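# Raise the tap lever fully upward

## Task

Push the tap's lever up to its highest position so that it stays there by itself; a lever that is only up because the robot is still holding it does not count.

## Robot and tools

Robot: a single six-joint arm (UFACTORY Lite 6 style) with a two-finger parallel gripper. Joints from base outward: waist, shoulder, elbow, forearm roll, wrist pitch, wrist roll. Ranges in rad: waist -6.283 to 6.283, shoulder -2.618 to 2.618, elbow -0.061 to 5.236, forearm roll -6.283 to 6.283, wrist pitch -2.164 to 2.164, wrist roll -6.283 to 6.283. The elbow cannot quite straighten fully.

Scene frame: origin on the table surface beneath the arm base, +z up, +y to the left when facing along +x. Results report end_effector_position (metres) and end_effector_quat_wxyz, plus linear (m/s) and angular (rad/s) velocities, all in this frame. The reported position is the point between the finger pads, roughly 10 mm short of the fingertips, and may be slightly wrong at long reach. Gripper axes: fingers point along the gripper's +z, and they close along its y axis.

execute_actions(actions, pictures): actions is a list holding one item or nothing. Empty list = just read the state (no command). An action item is {"rows": [...], "steps": n} with 1 to 15 rows and steps at most 15 (default 15); each control step lasts 1/30 s and uses one row, the last row repeating if rows run out. A wait item is {"steps": n} with n up to 300, counted from the previous result, so time spent between calls is included. pictures (true/false) chooses whether camera images come back; by default they do.

A row is 7 numbers, each in [-1, 1]: dx, dy, dz, rx, ry, rz, shut. The first six are an offset, not an absolute pose, expressed in the gripper's own axes and measured from the gripper pose shown in the latest result that includes it (before any such result in a scene, or for later calls within the same reply, from wherever the robot is when the action begins). Every row in an action refers to that same base pose, not to the row before. Scale: 1.0 equals 0.6 m for dx, dy, dz and 180 degrees for the rotation; rx, ry, rz form a single rotation vector. Sending all zeros is not a pause: it drives the hand back to the base pose. shut above 0.01 closes the fingers with full force; 0.01 or lower opens them fully; nothing in between. Closing or opening takes about 0.5 s. The gripper begins open, grips only things about 23 to 38 mm wide with up to about 5 N per pad, and reports neither finger position nor whether it holds something. Keep sending shut 1 to keep holding.

Each control step the commanded pose is limited to 70 mm and 16 degrees from the measured pose, then damped inverse kinematics follows it, giving priority to position over orientation. After an action ends the arm continues only to the last limited pose, so a distant target may need several calls; check the reported pose each time. Joint targets move at most 3.14 rad/s.

move(target, speed): drives the gripper in a straight line toward one goal. target is one 7-number row with the same meaning as above (offset in gripper axes from the last shown pose, plus shut, which is applied at the start). speed is top path speed in m/s, 0.002 to 0.5, default 0.25; rotation limited to twice that in rad/s. Paths last 0.5 to 10 s and are cut off at 10 s. The path ignores obstacles; the hand may lag, stray, or overshoot the speed, mostly when the arm is stretched. Faster contact hits harder, and aiming further past a surface pushes harder. The result adds a move: line giving how it ended (done, off_target, moving, held, fault) and any limits (paced = pose clipped; held = a clearance check blocked steps, after which the arm may jump quickly), plus distance from target.

wait(seconds): 0 to 10 s with no new command; the arm keeps heading to its last clipped pose.

zoom_image(camera, region): enlarges a region [x0, y0, x1, y1] (pixels, top-left origin, at most 504 by 504) of cam_head_left, cam_head_right or cam_wrist. read_manual(section) returns only licence text. finished_scene(scene) ends the current scene irreversibly and reports success; pass that scene's number.

Cameras: cam_head_left and cam_head_right are fixed head views, cam_wrist is a fisheye on the hand; all 504x504, with calibration supplied.

Result lines: "pose unreachable" means the clearance check altered or stopped the command; HELD flags steps where some of the row was not sent; "Hand target" is the pose the controller is currently heading for. Joint torques are raw drive output with offsets and noise.

Avoid: contact torque reaching a joint's load limit (waist 47, shoulder 47, elbow 30, forearm roll 1.28, wrist pitch 3.07, wrist roll 1.28 N m) stops the arm for 10 s and drops the rest of the call. Long loaded holding heats motors; MOTOR HOT warns at 65 °C and 80 °C brakes the arm. Do not slam, hit hard, push very hard, or drop things. Release the lever only once it rests fully up on its own.

Each tool is called after "Call:" as name(argument=value, ...) on one line, values as JSON.

## Session

Call:
execute_actions(actions=[])

Scene clock: 0.00 s of 4600.00 s.
end_effector_position=(+0.0355, -0.1523, +0.2319) end_effector_quat_wxyz=(+0.159, +0.793, -0.580, -0.098) end_effector_velocity=(-0.000, +0.000, -0.000) end_effector_angular_velocity=(+0.001, +0.001, +0.000)
Joint positions: [-1.005 -0.259  0.363 -0.559  0.75   0.674]
Joint velocities: [ 0.     0.    -0.001 -0.    -0.     0.001]
Joint torques (N m, as the arm reports them, + toward a larger angle): no reading
Hand target: +0.036, -0.152, +0.232; +0.159, +0.793, -0.580, -0.098

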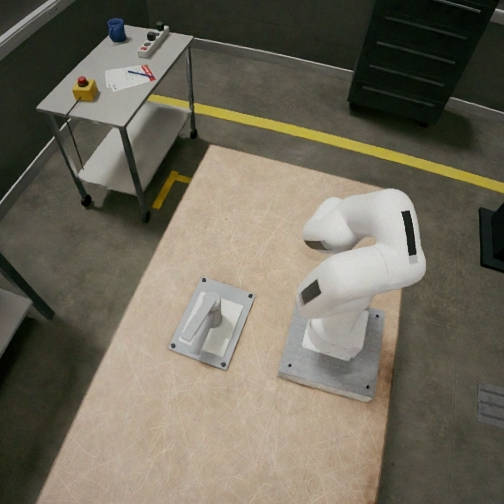

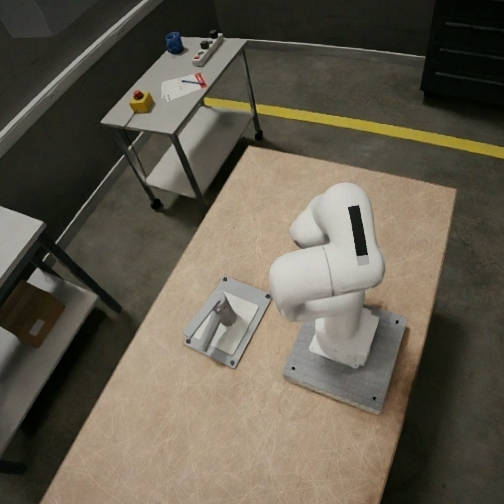

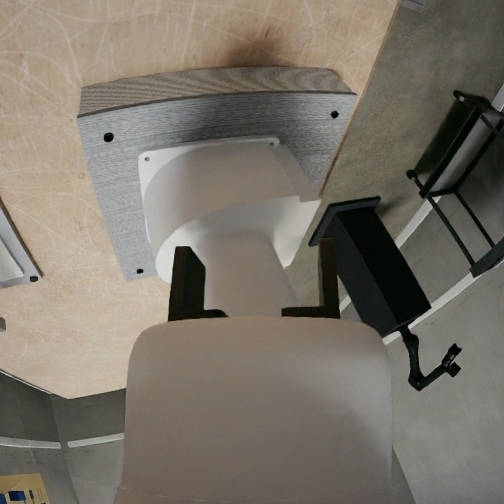

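Call:
zoom_image(camera="cam_head_left", region=[155, 265, 275, 385])

Call:
zoom_image(camera="cam_head_right", region=[170, 265, 290, 385])

Region (155, 265, 275, 385) of cam_head_left's 504x504 image, scaled by 4.200, with more detail than that image has.

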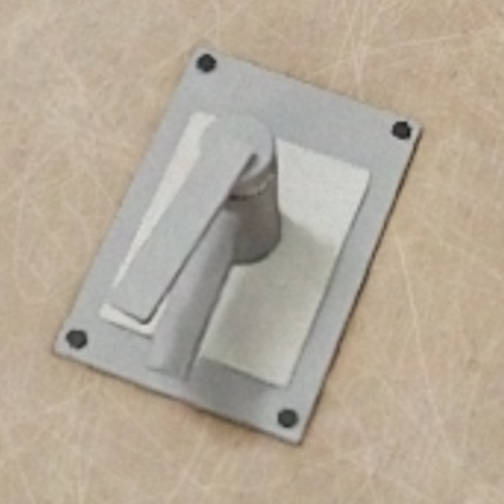

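Region (170, 265, 290, 385) of cam_head_right's 504x504 image, scaled by 4.200, with more detail than that image has.

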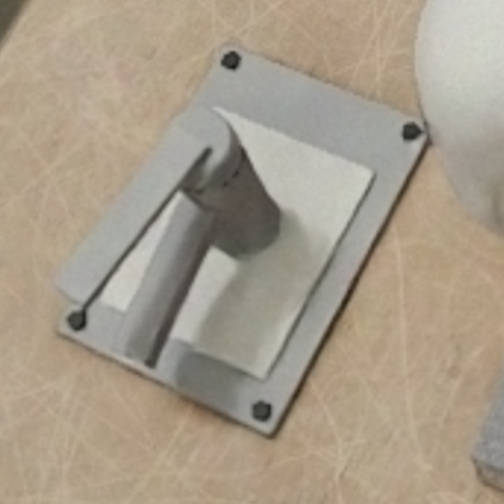

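Call:
move(target=[-0.144,-0.314,-0.214,0.094,0.0997,-0.562,0], speed=0.4)

Scene clock: 24.87 s of 4600.00 s.
end_effector_position=(+0.2163, +0.0015, +0.2789) end_effector_quat_wxyz=(+0.001, +0.965, +0.261, -0.005) end_effector_velocity=(+0.001, +0.001, -0.000) end_effector_angular_velocity=(+0.005, +0.002, +0.009)
Joint positions: [ 0.052 -0.067  0.783 -0.021  0.852 -0.486]
Joint velocities: [ 0.001  0.006  0.005  0.006  0.001 -0.012]
Joint torques (N m, as the arm reports them, + toward a larger angle): [-0.58 -5.    3.29  0.31 -0.03  0.03]
Hand target: +0.216, +0.002, +0.279; +0.000, +0.965, +0.261, -0.005
Off the commanded pose: 0.004 m, 1 deg.
After step 90, 19.03 s passed at rest.
move: off_target
camera_calibration (this result's frames):
cam_wrist: T_world_to_cam=[[0.353318, -0.935432, -0.0115755, -0.0643799], [-0.370713, -0.15136, 0.916331, -0.167387], [-0.858917, -0.319465, -0.400255, 0.395921], [0, 0, 0, 1]] pos_world=[0.300757, 0.0409242, 0.311106]

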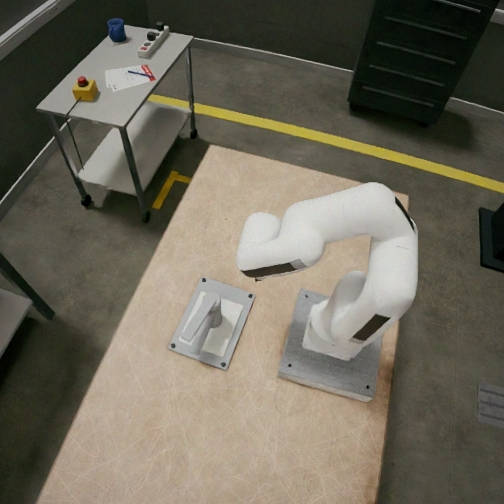

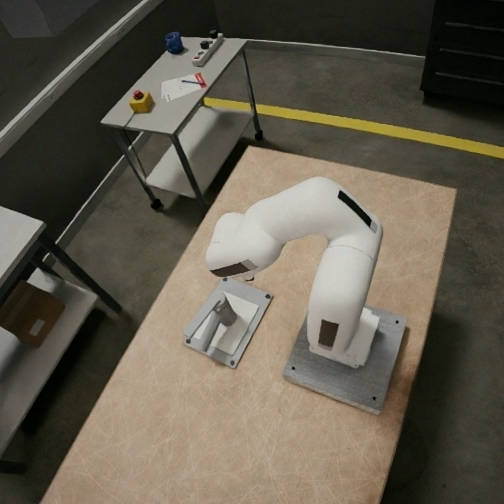

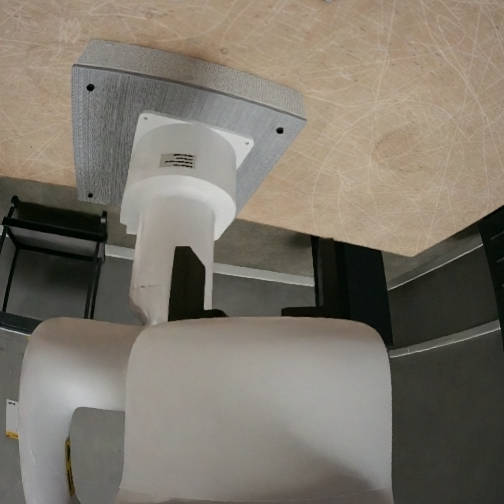

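Call:
move(target=[0.073,-0.245,0,0,0,-0.554,0], speed=0.4)

Scene clock: 29.60 s of 4600.00 s.
end_effector_position=(+0.1780, +0.1486, +0.2774) end_effector_quat_wxyz=(-0.002, +0.423, +0.906, -0.008) end_effector_velocity=(-0.000, +0.001, -0.000) end_effector_angular_velocity=(+0.001, +0.001, +0.012)
Joint positions: [ 0.742  0.039  0.872 -0.023  0.851 -1.533]
Joint velocities: [ 0.003  0.002  0.002  0.001  0.    -0.01 ]
Joint torques (N m, as the arm reports them, + toward a larger angle): [-0.42 -6.09  3.04  0.31 -0.02  0.03]
Hand target: +0.178, +0.149, +0.277; -0.002, +0.423, +0.906, -0.008
Off the commanded pose: 0.003 m, 1 deg.
move: done
camera_calibration (this result's frames):
cam_wrist: T_world_to_cam=[[0.862681, 0.505041, -0.0267363, -0.213798], [0.224975, -0.335869, 0.914647, -0.236108], [0.452955, -0.795063, -0.403369, 0.247383], [0, 0, 0, 1]] pos_world=[0.125505, 0.225361, 0.310026]

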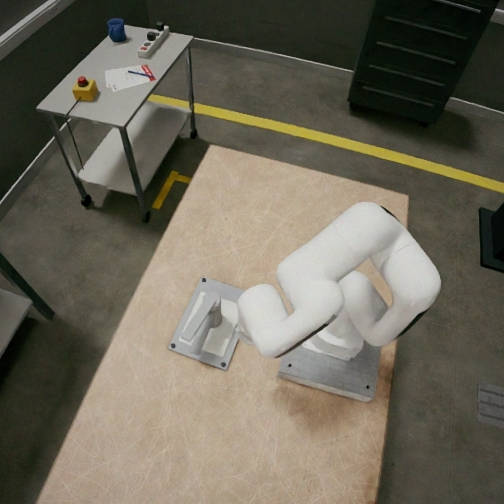

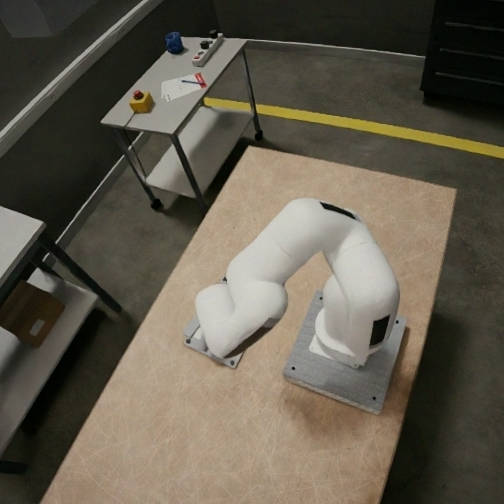

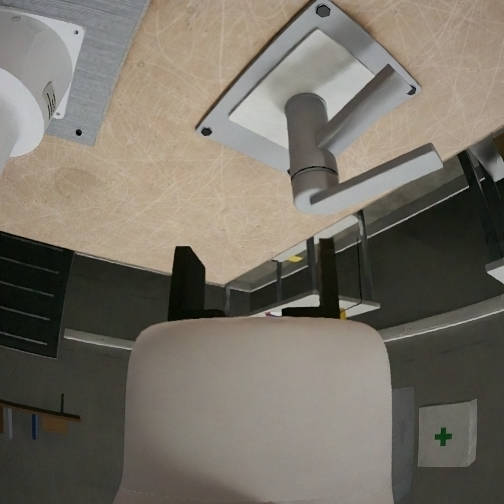

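Call:
move(target=[0,0.18,0.18,-0.5,0,0,0], speed=0.3)

Scene clock: 37.03 s of 4600.00 s.
end_effector_position=(+0.2614, +0.2167, +0.1686) end_effector_quat_wxyz=(+0.296, +0.299, +0.647, +0.636) end_effector_velocity=(+0.001, +0.000, -0.001) end_effector_angular_velocity=(+0.003, -0.006, -0.001)
Joint positions: [ 0.716  0.979  0.779 -0.01  -1.753 -1.589]
Joint velocities: [-0.     0.011  0.008  0.001 -0.01  -0.001]
Joint torques (N m, as the arm reports them, + toward a larger angle): [ -0.12 -10.15   0.76  -0.04  -0.35   0.03]
Hand target: +0.261, +0.217, +0.168; +0.296, +0.299, +0.647, +0.636
Off the commanded pose: 0.002 m, 0 deg.
After step 90, 1.23 s passed at rest.
move: done
camera_calibration (this result's frames):
cam_wrist: T_world_to_cam=[[0.127119, -0.10708, 0.986091, -0.168915], [-0.434423, -0.899743, -0.0417012, 0.323325], [0.891694, -0.423079, -0.160893, -0.0162955], [0, 0, 0, 1]] pos_world=[0.176463, 0.265927, 0.177427]

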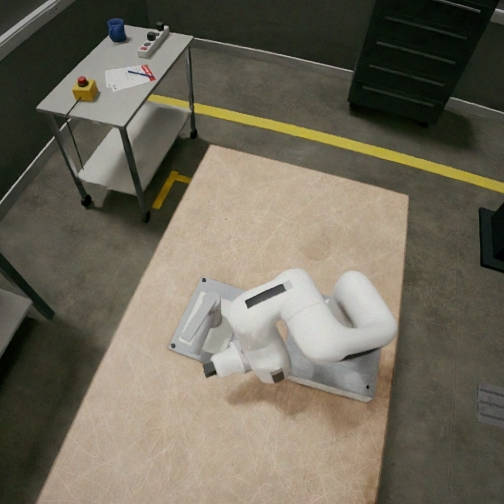

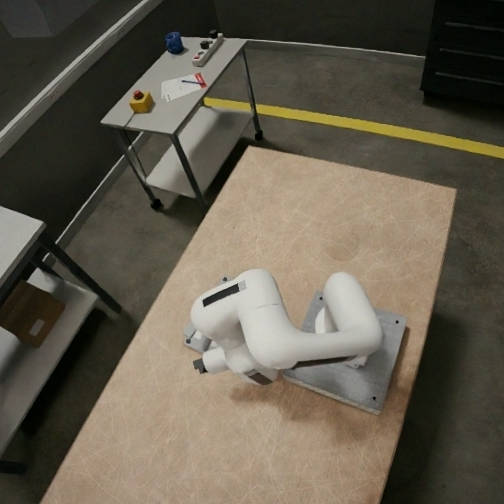

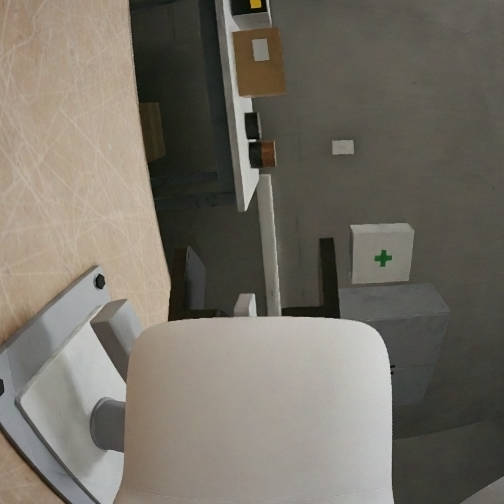

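Call:
move(target=[-0.135,-0.043,-0.051,0,-0.245,0,0], speed=0.25)

Scene clock: 40.83 s of 4600.00 s.
end_effector_position=(+0.2904, +0.1348, +0.1443) end_effector_quat_wxyz=(+0.517, +0.515, +0.487, +0.480) end_effector_velocity=(+0.000, -0.002, -0.001) end_effector_angular_velocity=(-0.003, +0.001, -0.013)
Joint positions: [ 0.77   1.123  0.892  0.827 -1.732 -1.422]
Joint velocities: [-0.001  0.004  0.004  0.012  0.003 -0.001]
Joint torques (N m, as the arm reports them, + toward a larger angle): [ -0.55 -10.6    0.76   0.02  -0.32   0.04]
Hand target: +0.290, +0.135, +0.144; +0.517, +0.516, +0.486, +0.479
Off the commanded pose: 0.001 m, 0 deg.
move: done
camera_calibration (this result's frames):
cam_wrist: T_world_to_cam=[[0.00589214, -0.158532, 0.987336, -0.115433], [-0.937315, -0.34491, -0.0497869, 0.333604], [0.348435, -0.925151, -0.150627, 0.143271], [0, 0, 0, 1]] pos_world=[0.263451, 0.229311, 0.15216]

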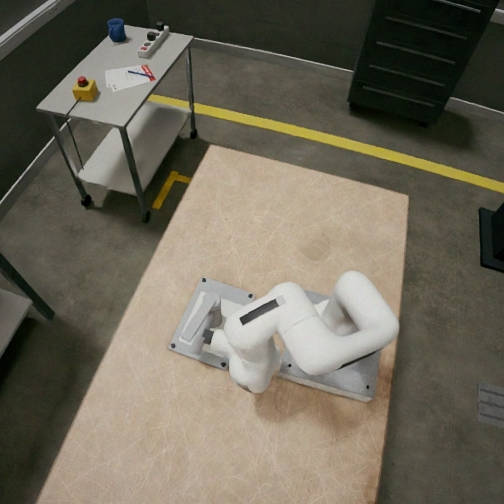

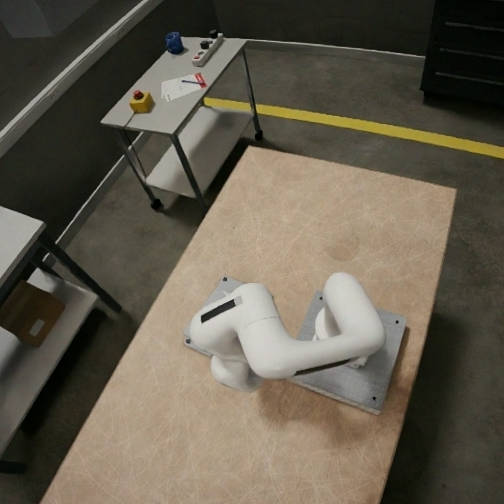

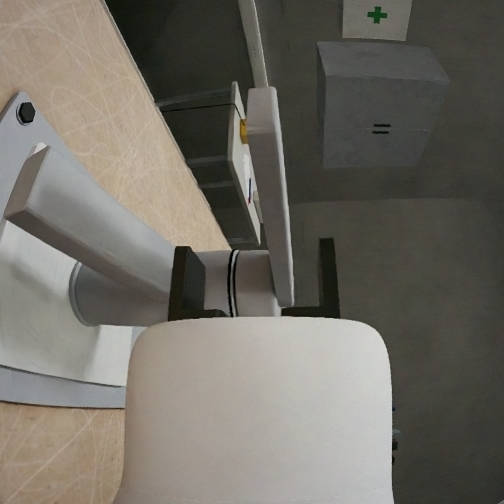

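Call:
move(target=[-0.005,0.008,0.066,0,0,0,0], speed=0.08)

Scene clock: 44.50 s of 4600.00 s.
end_effector_position=(+0.3294, +0.1298, +0.1488) end_effector_quat_wxyz=(+0.516, +0.516, +0.487, +0.480) end_effector_velocity=(+0.002, -0.000, +0.000) end_effector_angular_velocity=(+0.001, +0.000, -0.002)
Joint positions: [ 0.644  1.123  1.006  0.69  -1.664 -1.515]
Joint velocities: [-0.006  0.001  0.007 -0.004  0.005 -0.003]
Joint torques (N m, as the arm reports them, + toward a larger angle): [ -0.45 -11.13   1.27   0.02  -0.34   0.03]
Hand target: +0.330, +0.130, +0.149; +0.516, +0.516, +0.487, +0.480
Off the commanded pose: 0.001 m, 0 deg.
move: done
camera_calibration (this result's frames):
cam_wrist: T_world_to_cam=[[0.00750537, -0.159867, 0.98711, -0.121217], [-0.937189, -0.34539, -0.0488119, 0.368548], [0.348741, -0.924742, -0.152418, 0.125927], [0, 0, 0, 1]] pos_world=[0.302393, 0.224364, 0.156838]

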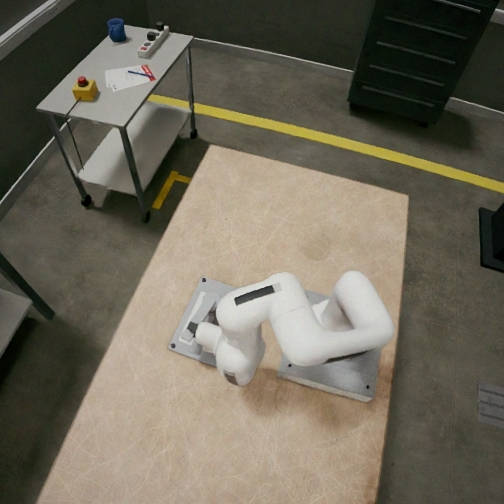

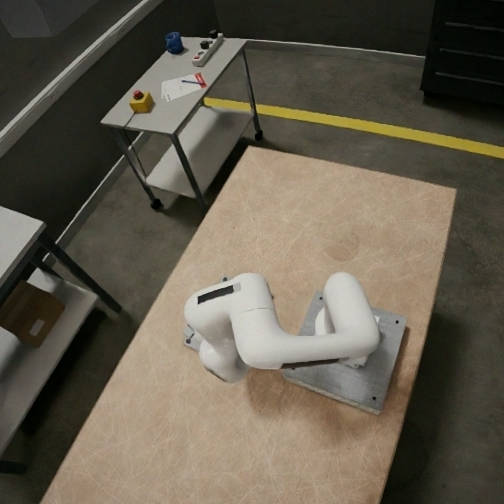

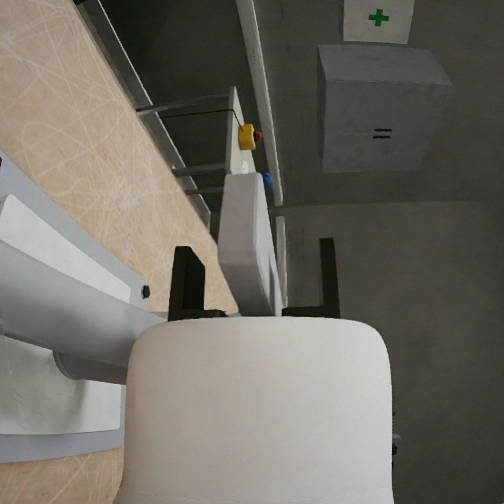

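Call:
move(target=[-0.015,0.06,0.008,0,0,0.06,0], speed=0.04)

Scene clock: 48.47 s of 4600.00 s.
end_effector_position=(+0.3335, +0.1211, +0.1838) end_effector_quat_wxyz=(+0.467, +0.561, +0.438, +0.525) end_effector_velocity=(+0.000, -0.001, +0.001) end_effector_angular_velocity=(+0.008, +0.001, -0.004)
Joint positions: [ 0.606  0.943  0.897  0.648 -1.603 -1.374]
Joint velocities: [-0.002 -0.006 -0.003  0.002  0.004  0.006]
Joint torques (N m, as the arm reports them, + toward a larger angle): [ -1.02 -13.97   3.07   0.    -1.06  -0.03]
Hand target: +0.334, +0.121, +0.185; +0.468, +0.560, +0.436, +0.526
Off the commanded pose: 0.001 m, 0 deg.
move: done
camera_calibration (this result's frames):
cam_wrist: T_world_to_cam=[[0.00118257, -0.341841, 0.939757, -0.124346], [-0.937117, -0.328367, -0.118266, 0.381788], [0.349013, -0.880523, -0.320733, 0.147239], [0, 0, 0, 1]] pos_world=[0.306539, 0.212508, 0.209233]

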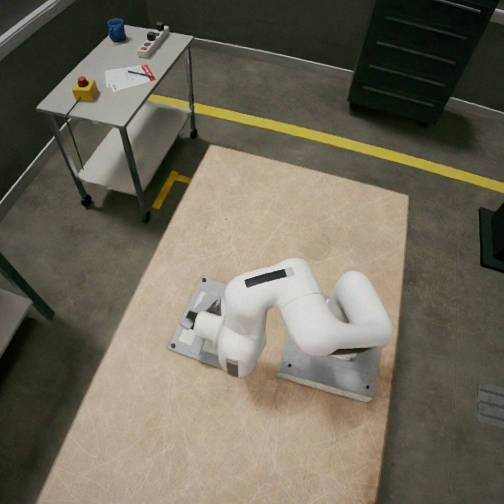

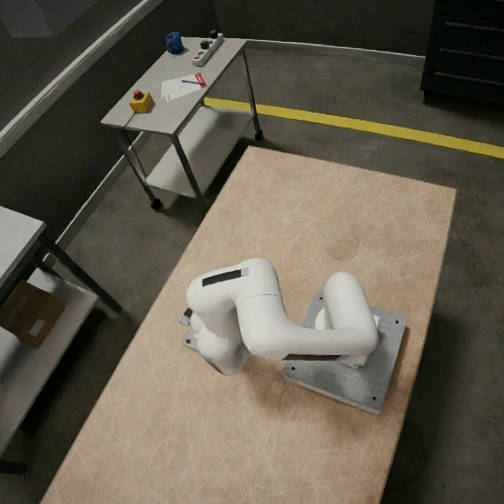

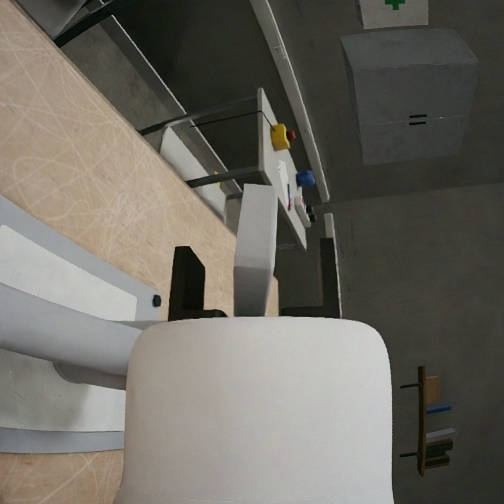

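Call:
move(target=[-0.008,0.017,0,0,0,0.04,0], speed=0.02)

Scene clock: 52.77 s of 4600.00 s.
end_effector_position=(+0.3328, +0.1185, +0.1871) end_effector_quat_wxyz=(+0.417, +0.592, +0.418, +0.549) end_effector_velocity=(-0.000, +0.000, +0.000) end_effector_angular_velocity=(+0.007, +0.002, +0.001)
Joint positions: [ 0.585  0.894  0.856  0.596 -1.561 -1.255]
Joint velocities: [-0.001 -0.002 -0.002 -0.002  0.003  0.006]
Joint torques (N m, as the arm reports them, + toward a larger angle): [ -3.79 -16.27   2.63   1.24  -2.03  -0.13]
Hand target: +0.333, +0.115, +0.193; +0.433, +0.588, +0.402, +0.553
Off the commanded pose: 0.007 m, 3 deg.
move: off_target
camera_calibration (this result's frames):
cam_wrist: T_world_to_cam=[[0.0396041, -0.457567, 0.888293, -0.117753], [-0.932091, -0.337251, -0.132164, 0.382636], [0.360052, -0.822736, -0.439851, 0.158062], [0, 0, 0, 1]] pos_world=[0.304405, 0.205208, 0.224693]

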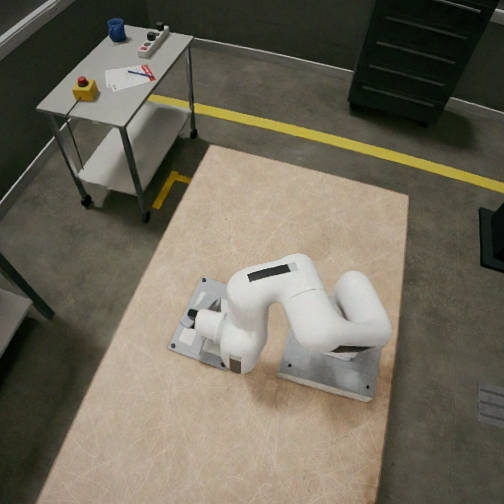

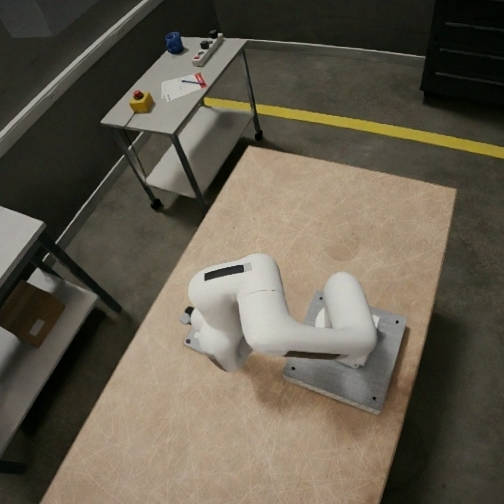

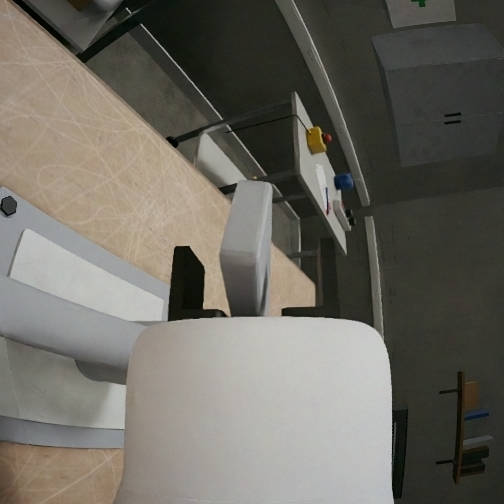

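At the stop. Withdraw.

Call:
move(target=[0.003,-0.006,-0.06,0,0,0,0], speed=0.08)

Scene clock: 54.90 s of 4600.00 s.
end_effector_position=(+0.2971, +0.1220, +0.1860) end_effector_quat_wxyz=(+0.418, +0.591, +0.418, +0.549) end_effector_velocity=(-0.002, +0.000, -0.000) end_effector_angular_velocity=(+0.002, +0.001, +0.000)
Joint positions: [ 0.691  0.862  0.726  0.705 -1.635 -1.189]
Joint velocities: [ 0.007 -0.002 -0.007  0.006 -0.003  0.006]
Joint torques (N m, as the arm reports them, + toward a larger angle): [-0.59 -9.98  1.03  0.02 -0.33  0.03]
Hand target: +0.297, +0.122, +0.186; +0.418, +0.591, +0.418, +0.549
Off the commanded pose: 0.001 m, 0 deg.
move: done
camera_calibration (this result's frames):
cam_wrist: T_world_to_cam=[[0.0382107, -0.45636, 0.888975, -0.113618], [-0.932137, -0.336851, -0.132858, 0.350485], [0.360083, -0.82357, -0.438261, 0.173048], [0, 0, 0, 1]] pos_world=[0.26873, 0.208727, 0.223408]

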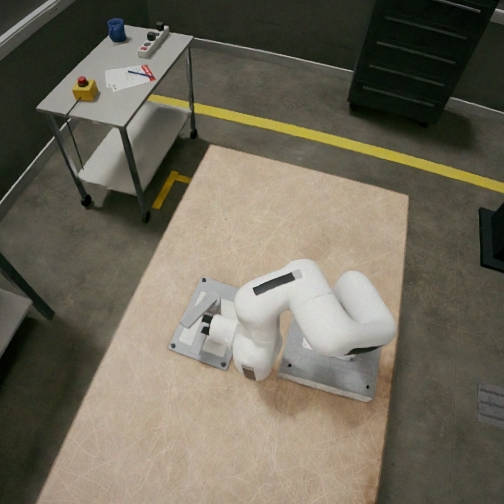

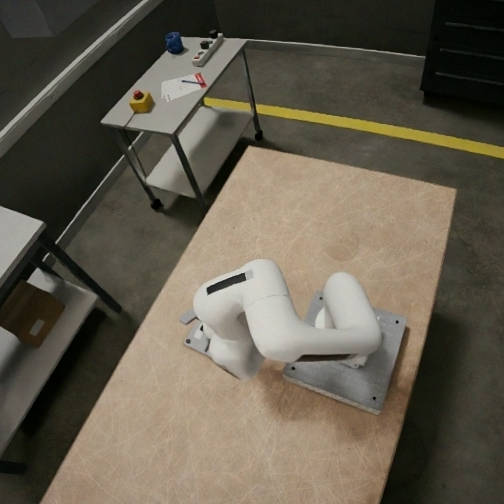

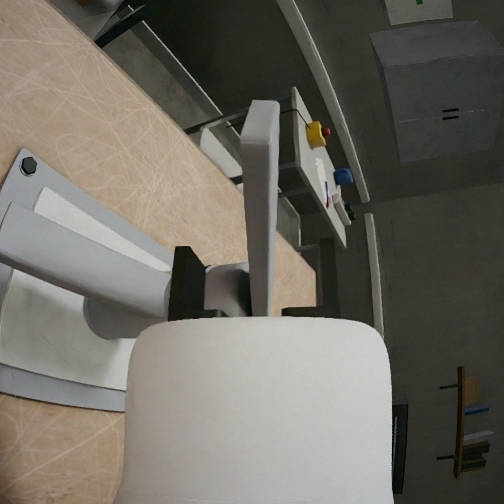

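Call:
finished_scene(scene=1)

The scene is finished: the task was done.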